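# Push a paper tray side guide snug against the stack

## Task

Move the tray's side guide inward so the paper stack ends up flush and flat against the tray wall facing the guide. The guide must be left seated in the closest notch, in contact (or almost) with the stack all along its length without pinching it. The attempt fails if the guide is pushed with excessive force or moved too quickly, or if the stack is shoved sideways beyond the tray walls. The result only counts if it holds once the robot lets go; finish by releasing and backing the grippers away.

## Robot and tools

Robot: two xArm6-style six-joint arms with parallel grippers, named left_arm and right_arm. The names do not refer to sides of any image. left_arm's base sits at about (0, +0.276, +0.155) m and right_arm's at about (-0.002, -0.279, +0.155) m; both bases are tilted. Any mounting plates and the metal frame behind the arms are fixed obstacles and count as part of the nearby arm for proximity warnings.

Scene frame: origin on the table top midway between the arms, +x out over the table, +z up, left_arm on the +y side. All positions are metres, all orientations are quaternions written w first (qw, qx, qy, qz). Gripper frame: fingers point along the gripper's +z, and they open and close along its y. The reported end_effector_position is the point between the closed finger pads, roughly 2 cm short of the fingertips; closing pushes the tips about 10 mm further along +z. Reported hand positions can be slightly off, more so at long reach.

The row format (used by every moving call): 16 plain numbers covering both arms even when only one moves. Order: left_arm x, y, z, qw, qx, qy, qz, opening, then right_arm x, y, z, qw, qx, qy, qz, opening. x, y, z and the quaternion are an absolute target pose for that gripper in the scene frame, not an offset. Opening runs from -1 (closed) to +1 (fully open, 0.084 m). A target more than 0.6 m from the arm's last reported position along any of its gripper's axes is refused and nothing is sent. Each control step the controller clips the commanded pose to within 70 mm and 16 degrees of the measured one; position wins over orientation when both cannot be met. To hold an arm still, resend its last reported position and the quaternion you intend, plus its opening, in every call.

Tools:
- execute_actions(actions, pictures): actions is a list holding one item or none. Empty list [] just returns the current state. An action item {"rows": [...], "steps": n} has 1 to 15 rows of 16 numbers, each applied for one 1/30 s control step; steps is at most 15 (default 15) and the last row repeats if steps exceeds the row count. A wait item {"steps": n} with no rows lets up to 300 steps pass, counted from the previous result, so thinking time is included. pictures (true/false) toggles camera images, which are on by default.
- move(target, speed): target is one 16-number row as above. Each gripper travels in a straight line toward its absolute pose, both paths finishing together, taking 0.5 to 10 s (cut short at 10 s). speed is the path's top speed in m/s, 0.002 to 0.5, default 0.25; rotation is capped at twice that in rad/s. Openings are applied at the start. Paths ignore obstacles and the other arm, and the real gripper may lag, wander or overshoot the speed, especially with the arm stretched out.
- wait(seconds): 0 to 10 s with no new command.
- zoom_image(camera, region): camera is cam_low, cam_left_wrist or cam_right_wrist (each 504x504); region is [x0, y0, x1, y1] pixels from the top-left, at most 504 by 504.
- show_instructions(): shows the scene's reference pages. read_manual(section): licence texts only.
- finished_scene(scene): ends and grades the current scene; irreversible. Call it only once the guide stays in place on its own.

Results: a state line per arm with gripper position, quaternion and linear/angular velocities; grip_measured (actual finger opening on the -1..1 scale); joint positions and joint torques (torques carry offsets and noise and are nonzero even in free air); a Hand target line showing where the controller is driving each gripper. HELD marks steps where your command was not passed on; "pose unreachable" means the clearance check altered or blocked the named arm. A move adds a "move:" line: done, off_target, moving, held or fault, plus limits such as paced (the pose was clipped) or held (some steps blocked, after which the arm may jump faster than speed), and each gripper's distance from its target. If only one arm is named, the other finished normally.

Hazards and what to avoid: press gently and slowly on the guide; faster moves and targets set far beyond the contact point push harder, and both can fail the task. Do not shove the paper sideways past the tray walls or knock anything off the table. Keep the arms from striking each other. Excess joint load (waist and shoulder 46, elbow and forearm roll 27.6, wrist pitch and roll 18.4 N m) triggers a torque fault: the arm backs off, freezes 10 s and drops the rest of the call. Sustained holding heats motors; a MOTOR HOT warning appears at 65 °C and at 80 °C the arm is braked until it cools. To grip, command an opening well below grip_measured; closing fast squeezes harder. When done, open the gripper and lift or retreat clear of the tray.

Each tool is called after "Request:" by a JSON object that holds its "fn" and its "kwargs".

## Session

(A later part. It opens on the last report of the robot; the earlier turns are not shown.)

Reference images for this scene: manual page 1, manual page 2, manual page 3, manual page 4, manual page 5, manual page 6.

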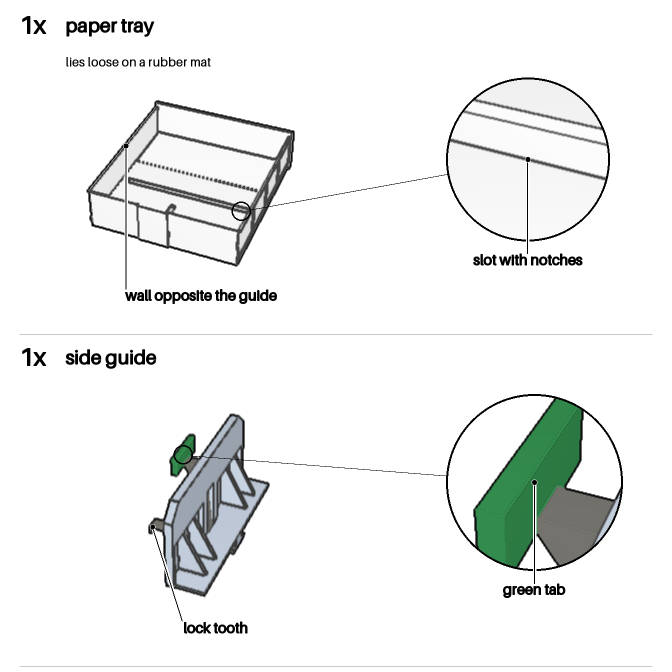

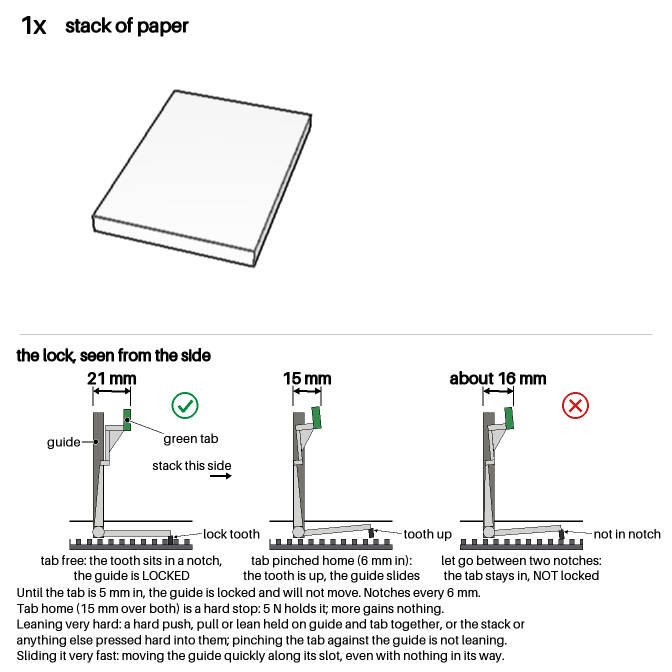

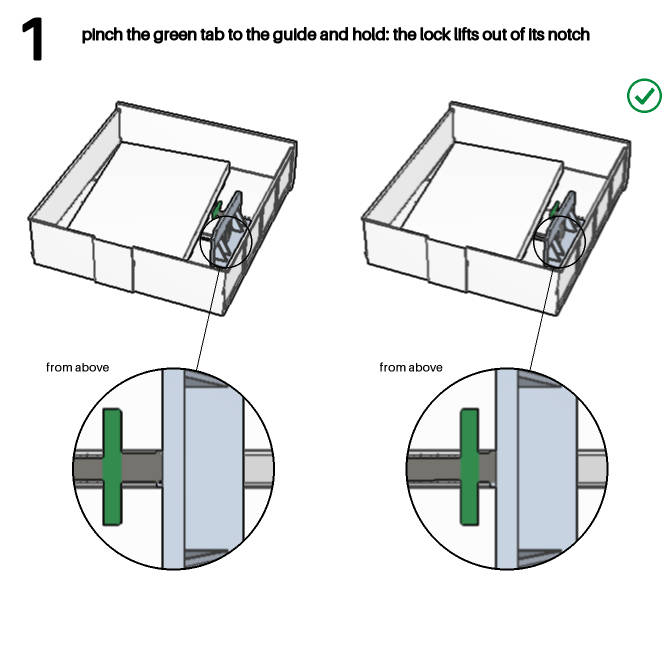

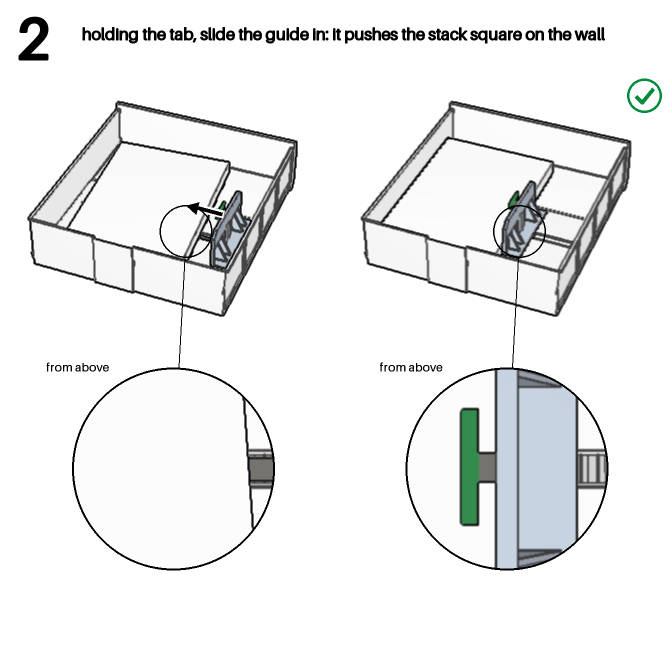

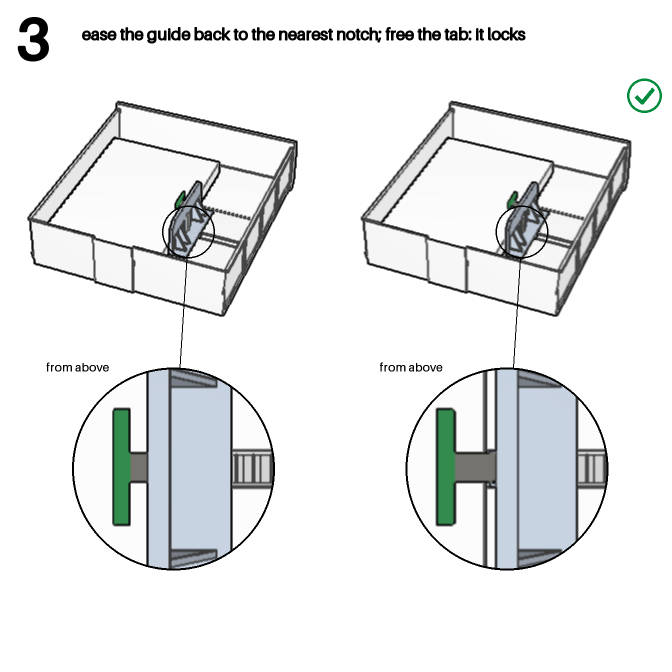

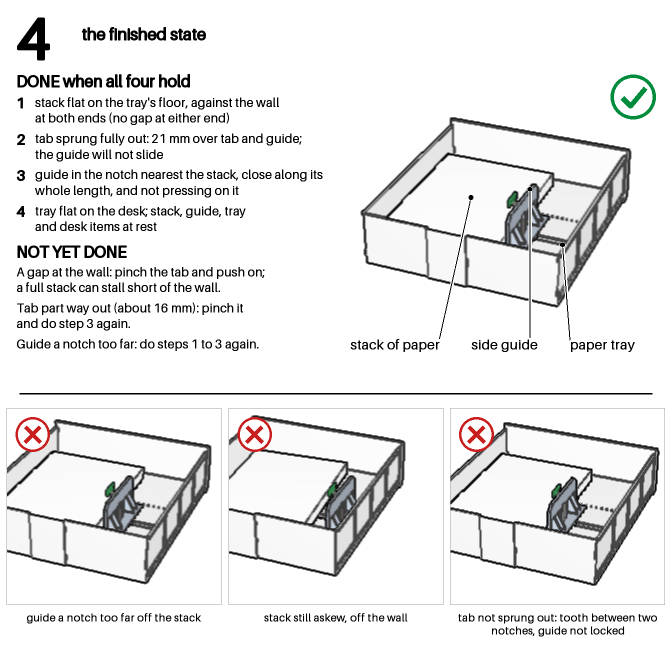

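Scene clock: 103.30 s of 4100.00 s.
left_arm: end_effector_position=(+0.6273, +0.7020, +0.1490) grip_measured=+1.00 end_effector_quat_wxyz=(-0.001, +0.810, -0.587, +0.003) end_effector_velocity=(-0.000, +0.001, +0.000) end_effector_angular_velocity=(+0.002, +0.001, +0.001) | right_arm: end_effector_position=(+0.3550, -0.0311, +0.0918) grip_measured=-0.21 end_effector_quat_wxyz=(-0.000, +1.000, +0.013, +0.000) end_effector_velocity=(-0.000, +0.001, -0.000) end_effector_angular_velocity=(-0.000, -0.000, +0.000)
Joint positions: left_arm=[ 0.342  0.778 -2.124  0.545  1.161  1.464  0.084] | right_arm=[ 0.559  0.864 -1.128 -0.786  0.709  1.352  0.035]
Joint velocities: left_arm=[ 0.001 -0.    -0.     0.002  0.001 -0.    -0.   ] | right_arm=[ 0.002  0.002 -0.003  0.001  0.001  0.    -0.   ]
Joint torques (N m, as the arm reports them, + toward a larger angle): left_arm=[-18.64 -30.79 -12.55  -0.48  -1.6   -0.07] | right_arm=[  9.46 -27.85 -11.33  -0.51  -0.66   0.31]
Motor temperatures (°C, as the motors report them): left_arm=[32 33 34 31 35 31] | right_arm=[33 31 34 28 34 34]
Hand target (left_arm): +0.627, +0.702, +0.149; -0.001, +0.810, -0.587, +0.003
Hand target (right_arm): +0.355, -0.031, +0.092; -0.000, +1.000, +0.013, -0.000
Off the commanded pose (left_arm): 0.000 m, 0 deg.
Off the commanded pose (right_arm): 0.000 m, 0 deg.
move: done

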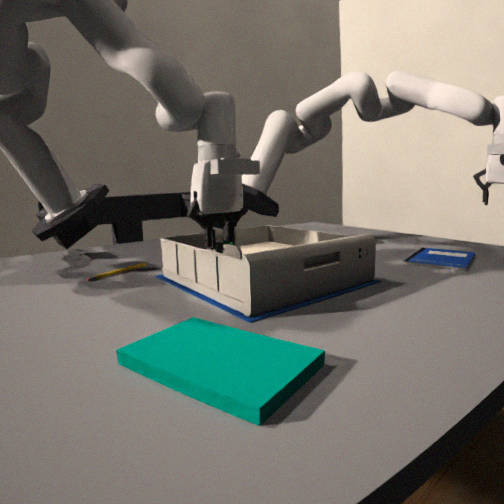

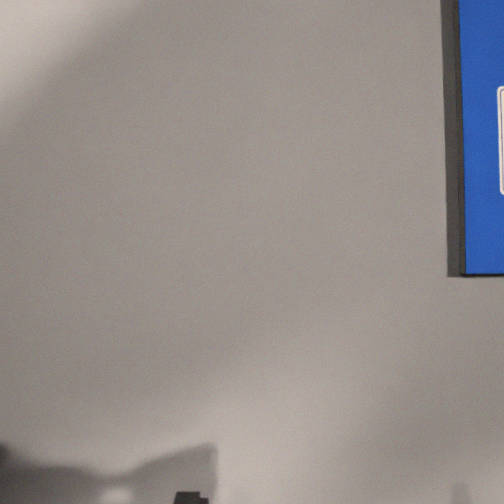

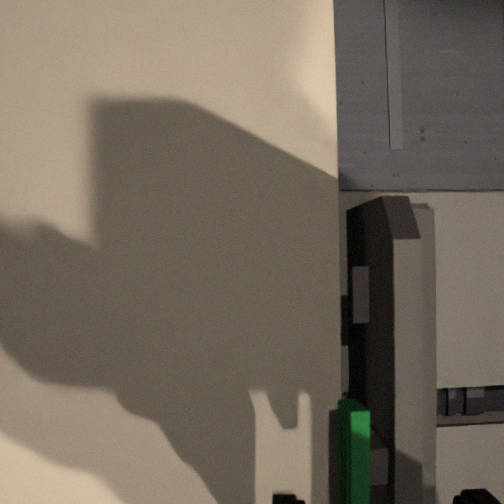

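Request:
{"fn": "move", "kwargs": {"target": [0.6273,0.702,0.149,-0.001,0.81,-0.587,0.003,1,0.355,-0.0225,0.0918,0,1,0.013,0,-0.2], "speed": 0.008}}

Request:
{"fn": "move", "kwargs": {"target": [0.6273,0.702,0.149,-0.001,0.81,-0.587,0.003,1,0.355,-0.0205,0.0918,0,1,0.013,0,-0.2], "speed": 0.003}}

Scene clock: 108.60 s of 4100.00 s.
left_arm: end_effector_position=(+0.6273, +0.7020, +0.1490) grip_measured=+1.00 end_effector_quat_wxyz=(-0.001, +0.810, -0.587, +0.003) end_effector_velocity=(+0.000, -0.001, -0.000) end_effector_angular_velocity=(-0.000, +0.001, -0.001) | right_arm: end_effector_position=(+0.3550, -0.0226, +0.0918) grip_measured=-0.21 end_effector_quat_wxyz=(-0.000, +1.000, +0.013, +0.000) end_effector_velocity=(-0.000, +0.001, -0.000) end_effector_angular_velocity=(-0.001, +0.001, -0.001)
Joint positions: left_arm=[ 0.342  0.778 -2.124  0.545  1.161  1.464  0.084] | right_arm=[ 0.573  0.884 -1.154 -0.772  0.715  1.35   0.035]
Joint velocities: left_arm=[-0.001  0.     0.001  0.    -0.    -0.001 -0.   ] | right_arm=[ 0.002  0.003 -0.004  0.003  0.001 -0.     0.   ]
Joint torques (N m, as the arm reports them, + toward a larger angle): left_arm=[-18.63 -30.97 -12.37  -0.32  -1.59  -0.01] | right_arm=[  9.46 -27.75 -11.36  -0.48  -0.6    0.5 ]
Motor temperatures (°C, as the motors report them): left_arm=[32 33 34 31 35 31] | right_arm=[33 31 34 28 33 34]
Hand target (left_arm): +0.627, +0.702, +0.149; -0.001, +0.810, -0.587, +0.003
Hand target (right_arm): +0.355, -0.022, +0.092; -0.000, +1.000, +0.013, -0.000
Off the commanded pose (left_arm): 0.000 m, 0 deg.
Off the commanded pose (right_arm): 0.000 m, 0 deg.
After step 90, 1.03 s passed at rest.
move: done

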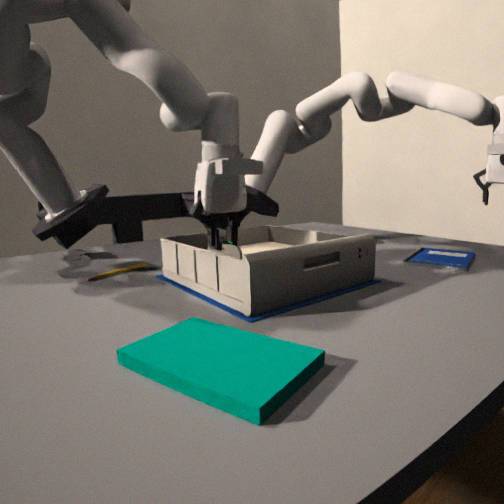

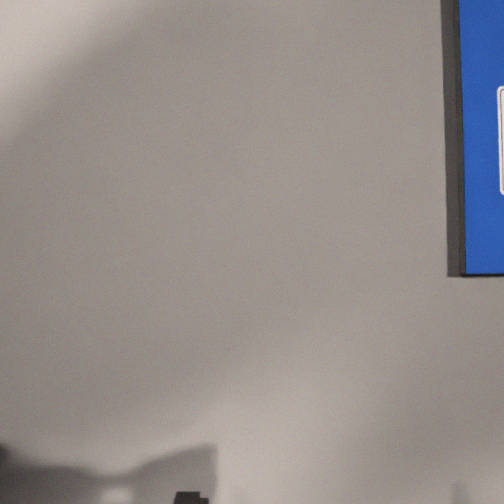

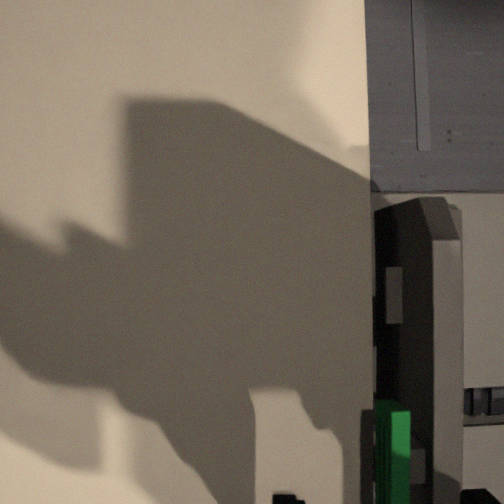

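Scene clock: 109.53 s of 4100.00 s.
left_arm: end_effector_position=(+0.6273, +0.7020, +0.1490) grip_measured=+1.00 end_effector_quat_wxyz=(-0.001, +0.810, -0.587, +0.003) end_effector_velocity=(+0.000, -0.001, -0.000) end_effector_angular_velocity=(-0.001, +0.000, -0.001) | right_arm: end_effector_position=(+0.3550, -0.0207, +0.0918) grip_measured=-0.21 end_effector_quat_wxyz=(+0.000, +1.000, +0.013, -0.000) end_effector_velocity=(-0.001, +0.001, -0.001) end_effector_angular_velocity=(-0.000, +0.001, +0.001)
Joint positions: left_arm=[ 0.342  0.778 -2.124  0.545  1.161  1.464  0.084] | right_arm=[ 0.576  0.889 -1.16  -0.769  0.718  1.349  0.035]
Joint velocities: left_arm=[-0.001  0.001 -0.    -0.001 -0.    -0.001  0.   ] | right_arm=[ 0.001  0.003 -0.002  0.001 -0.001  0.     0.   ]
Joint torques (N m, as the arm reports them, + toward a larger angle): left_arm=[-18.61 -30.81 -12.51  -0.3   -1.62  -0.02] | right_arm=[  9.87 -27.94 -11.63  -0.62  -1.4    0.3 ]
Motor temperatures (°C, as the motors report them): left_arm=[32 33 34 31 35 31] | right_arm=[33 31 34 28 33 34]
Hand target (left_arm): +0.627, +0.702, +0.149; -0.001, +0.810, -0.587, +0.003
Hand target (right_arm): +0.355, -0.020, +0.092; -0.000, +1.000, +0.013, -0.000
Off the commanded pose (left_arm): 0.000 m, 0 deg.
Off the commanded pose (right_arm): 0.000 m, 0 deg.
move: done

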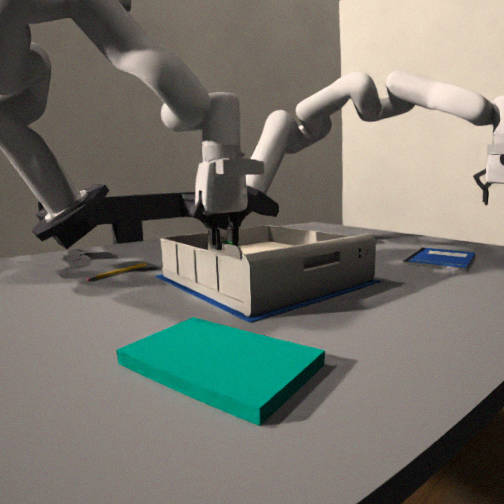

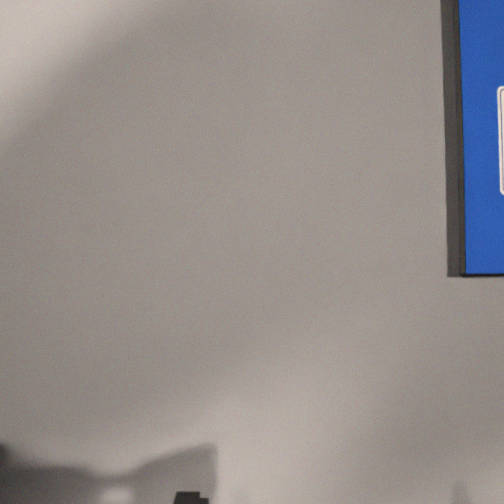

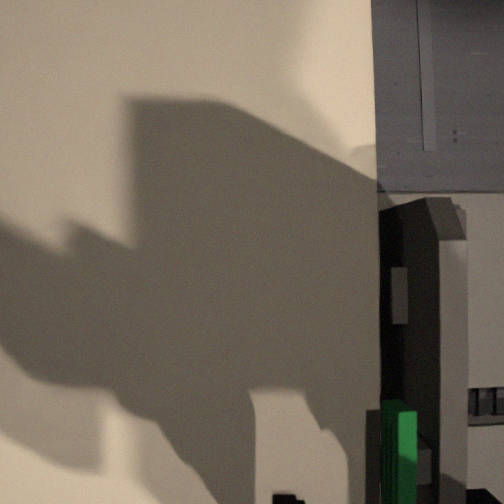

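Just touching. Continue.

Request:
{"fn": "move", "kwargs": {"target": [0.6273,0.702,0.149,-0.001,0.81,-0.587,0.003,1,0.355,-0.0190,0.0918,0,1,0.013,0,-0.2], "speed": 0.002}}

Request:
{"fn": "move", "kwargs": {"target": [0.6273,0.702,0.149,-0.001,0.81,-0.587,0.003,1,0.355,-0.0178,0.0918,0,1,0.013,0,-0.2], "speed": 0.002}}

Scene clock: 112.47 s of 4100.00 s.
left_arm: end_effector_position=(+0.6273, +0.7020, +0.1490) grip_measured=+1.00 end_effector_quat_wxyz=(-0.001, +0.810, -0.587, +0.003) end_effector_velocity=(+0.000, +0.001, +0.001) end_effector_angular_velocity=(+0.000, -0.002, +0.001) | right_arm: end_effector_position=(+0.3552, -0.0186, +0.0920) grip_measured=-0.21 end_effector_quat_wxyz=(-0.001, +1.000, +0.013, +0.000) end_effector_velocity=(+0.002, +0.003, +0.002) end_effector_angular_velocity=(+0.006, -0.005, -0.000)
Joint positions: left_arm=[ 0.342  0.778 -2.124  0.545  1.161  1.464  0.084] | right_arm=[ 0.579  0.893 -1.166 -0.766  0.717  1.349  0.035]
Joint velocities: left_arm=[ 0.    -0.001 -0.    -0.    -0.001  0.     0.   ] | right_arm=[ 0.002  0.002 -0.007  0.    -0.002 -0.    -0.   ]
Joint torques (N m, as the arm reports them, + toward a larger angle): left_arm=[-18.57 -30.88 -12.6   -0.39  -1.62  -0.13] | right_arm=[  9.1  -27.65 -11.34  -0.77  -0.52   0.3 ]
Motor temperatures (°C, as the motors report them): left_arm=[32 33 34 31 35 31] | right_arm=[33 31 34 28 33 34]
Hand target (left_arm): +0.627, +0.702, +0.149; -0.001, +0.810, -0.587, +0.003
Hand target (right_arm): +0.355, -0.019, +0.092; -0.000, +1.000, +0.013, +0.000
Off the commanded pose (left_arm): 0.000 m, 0 deg.
Off the commanded pose (right_arm): 0.001 m, 0 deg.
move: done

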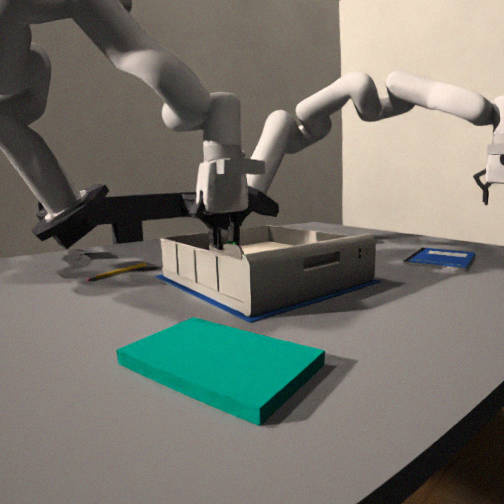

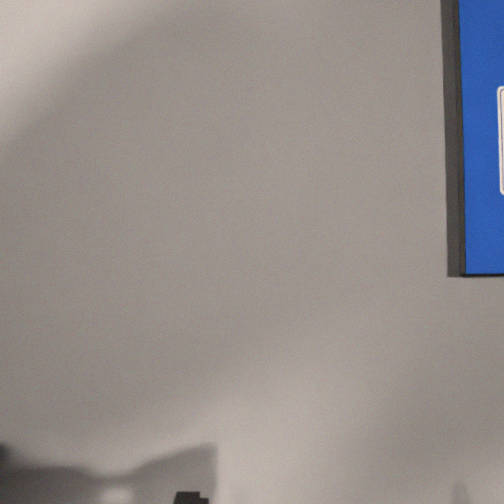

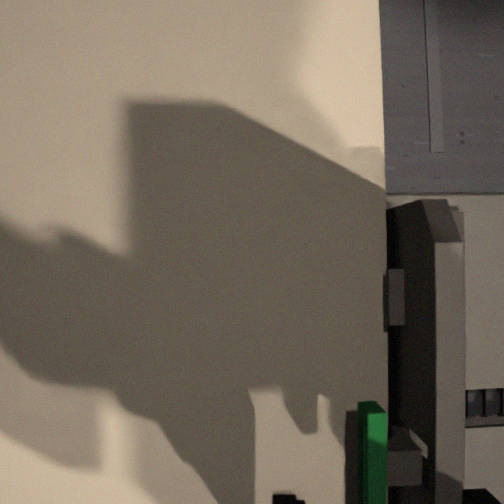

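Scene clock: 113.17 s of 4100.00 s.
left_arm: end_effector_position=(+0.6273, +0.7020, +0.1490) grip_measured=+1.00 end_effector_quat_wxyz=(-0.001, +0.810, -0.587, +0.003) end_effector_velocity=(-0.000, +0.000, -0.001) end_effector_angular_velocity=(+0.000, +0.001, -0.000) | right_arm: end_effector_position=(+0.3550, -0.0179, +0.0918) grip_measured=-0.21 end_effector_quat_wxyz=(+0.000, +1.000, +0.013, +0.000) end_effector_velocity=(-0.000, +0.000, -0.000) end_effector_angular_velocity=(-0.001, -0.000, +0.001)
Joint positions: left_arm=[ 0.342  0.778 -2.124  0.545  1.161  1.464  0.084] | right_arm=[ 0.58   0.896 -1.169 -0.764  0.719  1.349  0.035]
Joint velocities: left_arm=[ 0.     0.001 -0.001  0.001  0.     0.    -0.   ] | right_arm=[ 0.001  0.001 -0.001  0.     0.001 -0.     0.   ]
Joint torques (N m, as the arm reports them, + toward a larger angle): left_arm=[-18.56 -30.87 -12.54  -0.26  -1.56  -0.02] | right_arm=[  9.89 -28.38 -11.38  -0.6   -0.77   0.36]
Motor temperatures (°C, as the motors report them): left_arm=[32 33 34 31 35 31] | right_arm=[33 31 34 28 33 34]
Hand target (left_arm): +0.627, +0.702, +0.149; -0.001, +0.810, -0.587, +0.003
Hand target (right_arm): +0.355, -0.018, +0.092; -0.000, +1.000, +0.013, -0.000
Off the commanded pose (left_arm): 0.000 m, 0 deg.
Off the commanded pose (right_arm): 0.000 m, 0 deg.
move: done

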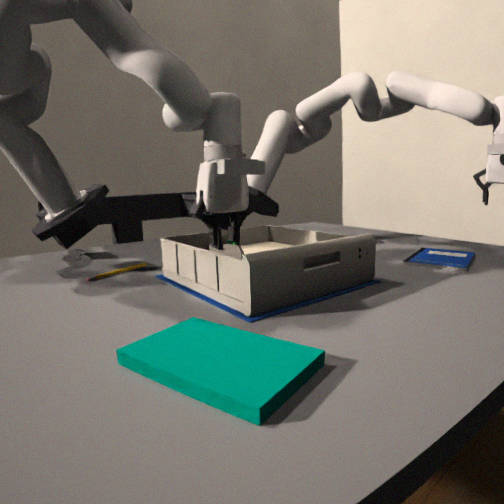

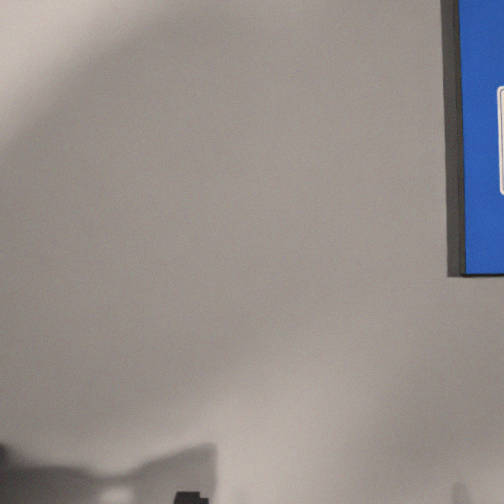

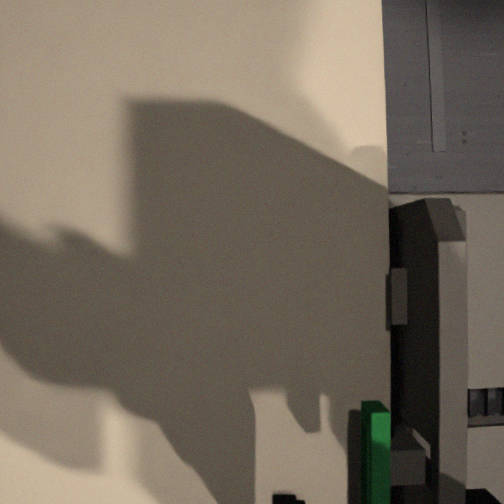

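Request:
{"fn": "move", "kwargs": {"target": [0.6273,0.702,0.149,-0.001,0.81,-0.587,0.003,1,0.355,-0.0215,0.0918,0,1,0.013,0,-0.1], "speed": 0.01}}

Request:
{"fn": "move", "kwargs": {"target": [0.6273,0.702,0.149,-0.001,0.81,-0.587,0.003,1,0.355,-0.0215,0.16,0,1,0.013,0,-0.1], "speed": 0.08}}

Request:
{"fn": "move", "kwargs": {"target": [0.6273,0.702,0.149,-0.001,0.81,-0.587,0.003,1,0.34,0.02,0.42,0,1,0.013,0,-0.1]}}

Request:
{"fn": "zoom_image", "kwargs": {"camera": "cam_right_wrist", "region": [60,30,440,470]}}

Scene clock: 117.23 s of 4100.00 s.
left_arm: end_effector_position=(+0.6273, +0.7020, +0.1490) grip_measured=+1.00 end_effector_quat_wxyz=(-0.001, +0.810, -0.587, +0.003) end_effector_velocity=(+0.000, -0.000, +0.000) end_effector_angular_velocity=(+0.001, -0.000, -0.002) | right_arm: end_effector_position=(+0.3550, -0.0214, +0.0918) grip_measured=-0.11 end_effector_quat_wxyz=(+0.000, +1.000, +0.013, -0.000) end_effector_velocity=(+0.000, -0.001, -0.000) end_effector_angular_velocity=(+0.000, -0.000, +0.000)
Joint positions: left_arm=[ 0.342  0.778 -2.124  0.545  1.161  1.464  0.084] | right_arm=[ 0.575  0.888 -1.158 -0.77   0.717  1.35   0.039]
Joint velocities: left_arm=[-0.001  0.    -0.     0.001 -0.     0.001 -0.   ] | right_arm=[-0.002 -0.003  0.003 -0.003 -0.001  0.     0.   ]
Joint torques (N m, as the arm reports them, + toward a larger angle): left_arm=[-18.56 -30.64 -12.37  -0.27  -1.61  -0.12] | right_arm=[  9.52 -28.31 -11.73  -0.74  -0.44   0.14]
Motor temperatures (°C, as the motors report them): left_arm=[32 33 34 31 35 31] | right_arm=[33 31 34 28 33 34]
Hand target (left_arm): +0.627, +0.702, +0.149; -0.001, +0.810, -0.587, +0.003
Hand target (right_arm): +0.355, -0.022, +0.092; +0.000, +1.000, +0.013, +0.000
Off the commanded pose (left_arm): 0.000 m, 0 deg.
Off the commanded pose (right_arm): 0.000 m, 0 deg.
After step 90, 0.37 s passed at rest.
move: done

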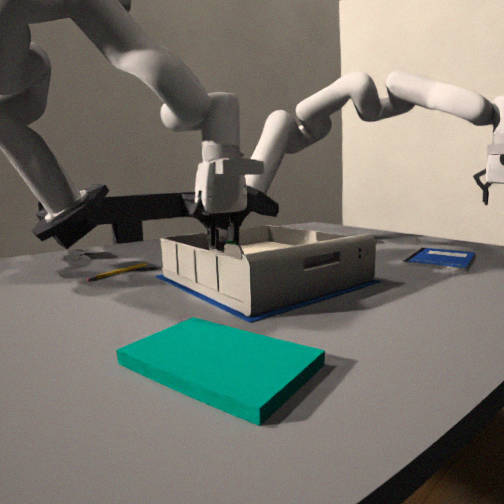

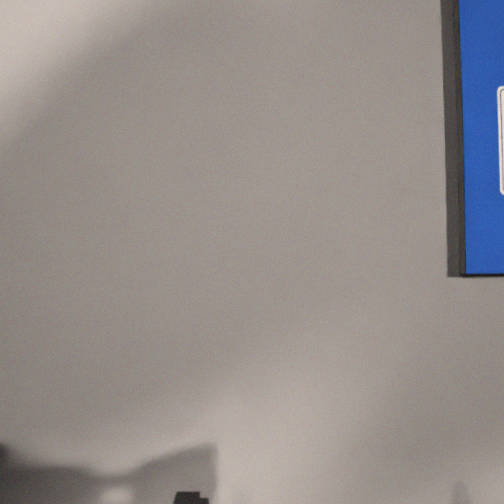

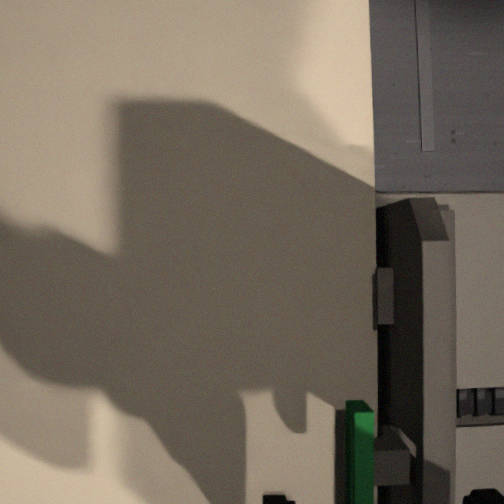

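Scene clock: 118.50 s of 4100.00 s.
left_arm: end_effector_position=(+0.6273, +0.7020, +0.1490) grip_measured=+1.00 end_effector_quat_wxyz=(-0.001, +0.810, -0.587, +0.003) end_effector_velocity=(-0.001, +0.001, -0.000) end_effector_angular_velocity=(-0.000, +0.001, +0.001) | right_arm: end_effector_position=(+0.3547, -0.0216, +0.1596) grip_measured=-0.11 end_effector_quat_wxyz=(+0.000, +1.000, +0.013, -0.000) end_effector_velocity=(+0.001, +0.000, +0.003) end_effector_angular_velocity=(+0.002, -0.001, -0.002)
Joint positions: left_arm=[ 0.342  0.778 -2.124  0.545  1.161  1.464  0.084] | right_arm=[ 0.657  0.747 -1.138 -0.632  0.827  1.266  0.039]
Joint velocities: left_arm=[ 0.001 -0.     0.    -0.     0.     0.     0.   ] | right_arm=[ 0.002 -0.005 -0.003  0.005  0.004 -0.003  0.   ]
Joint torques (N m, as the arm reports them, + toward a larger angle): left_arm=[-18.59 -30.81 -12.57  -0.44  -1.62   0.12] | right_arm=[  8.96 -27.4  -12.96  -0.46  -0.74   0.24]
Motor temperatures (°C, as the motors report them): left_arm=[32 33 34 31 35 31] | right_arm=[33 31 34 28 33 34]
Hand target (left_arm): +0.627, +0.702, +0.149; -0.001, +0.810, -0.587, +0.003
Hand target (right_arm): +0.355, -0.022, +0.160; -0.000, +1.000, +0.013, -0.000
Off the commanded pose (left_arm): 0.000 m, 0 deg.
Off the commanded pose (right_arm): 0.001 m, 0 deg.
move: done

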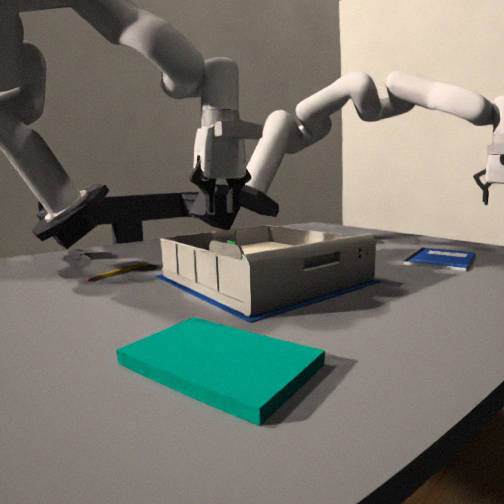

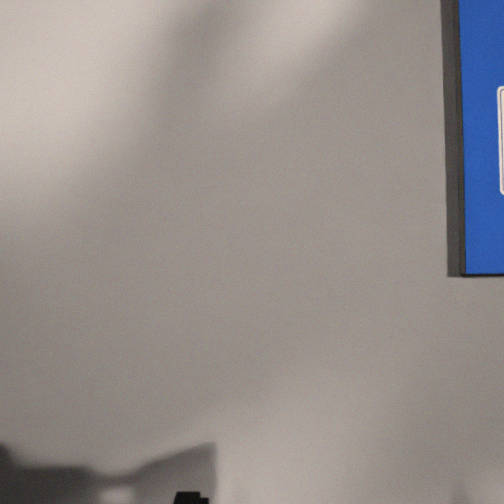

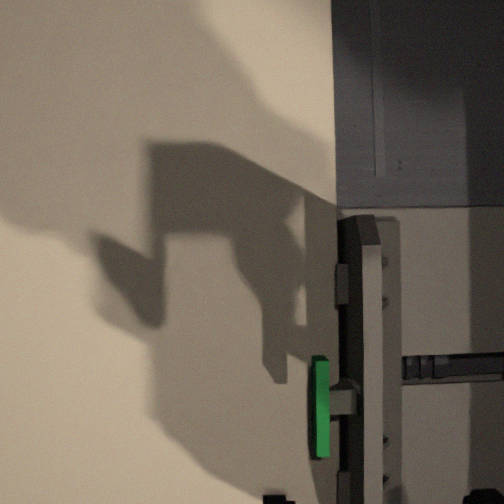

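Scene clock: 120.20 s of 4100.00 s.
left_arm: end_effector_position=(+0.6273, +0.7020, +0.1490) grip_measured=+1.00 end_effector_quat_wxyz=(-0.001, +0.810, -0.587, +0.003) end_effector_velocity=(-0.001, +0.000, -0.001) end_effector_angular_velocity=(+0.001, +0.003, -0.001) | right_arm: end_effector_position=(+0.3393, +0.0197, +0.4197) grip_measured=-0.11 end_effector_quat_wxyz=(+0.000, +1.000, +0.013, -0.000) end_effector_velocity=(+0.000, +0.001, +0.003) end_effector_angular_velocity=(+0.002, -0.002, -0.001)
Joint positions: left_arm=[ 0.342  0.778 -2.124  0.545  1.161  1.464  0.084] | right_arm=[ 0.95   0.629 -1.64  -0.341  1.459  1.139  0.039]
Joint velocities: left_arm=[ 0.001  0.002 -0.001  0.002  0.001  0.     0.   ] | right_arm=[ 0.002  0.002 -0.011  0.001  0.007 -0.    -0.   ]
Joint torques (N m, as the arm reports them, + toward a larger angle): left_arm=[-18.61 -30.78 -12.49  -0.4   -1.59   0.04] | right_arm=[  8.09 -25.78 -16.44  -1.01  -0.58   0.53]
Motor temperatures (°C, as the motors report them): left_arm=[32 33 34 31 35 31] | right_arm=[33 31 34 28 33 34]
Hand target (left_arm): +0.627, +0.702, +0.149; -0.001, +0.810, -0.587, +0.003
Hand target (right_arm): +0.339, +0.020, +0.420; -0.000, +1.000, +0.013, -0.000
Off the commanded pose (left_arm): 0.000 m, 0 deg.
Off the commanded pose (right_arm): 0.001 m, 0 deg.
move: done

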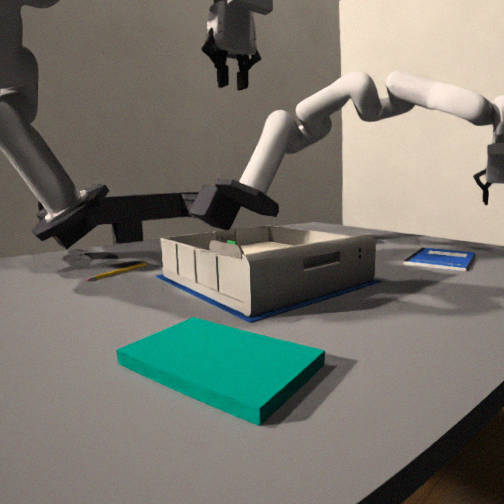

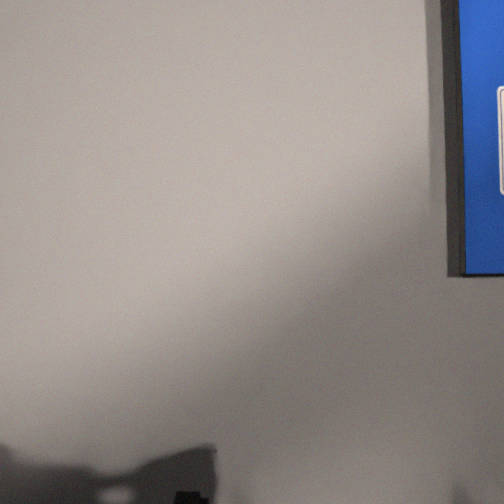

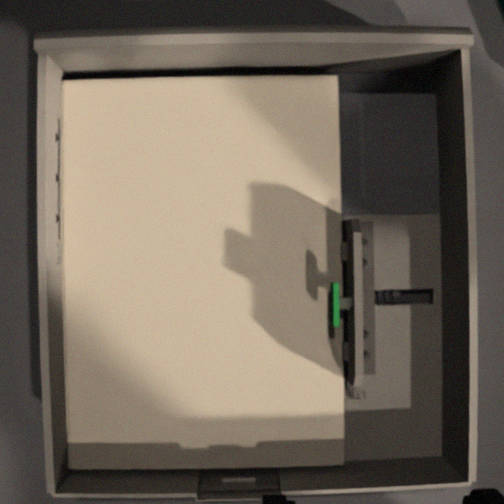

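Region (60, 30, 440, 470) of cam_right_wrist's 504x504 image, scaled by 1.145, with more detail than that image has; it fills the left 435 columns of this view, and the rest is white.

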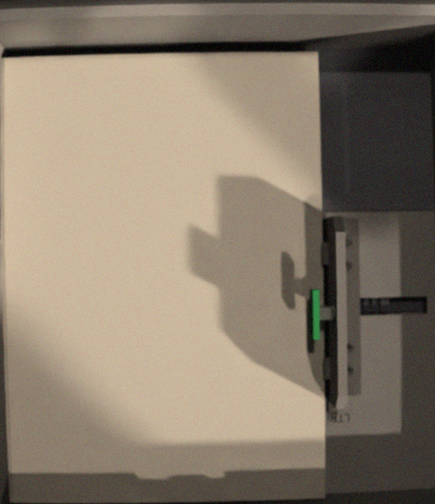

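Looks flush and parallel.

Request:
{"fn": "finished_scene", "kwargs": {"scene": 2}}

The scene is finished: the task was done.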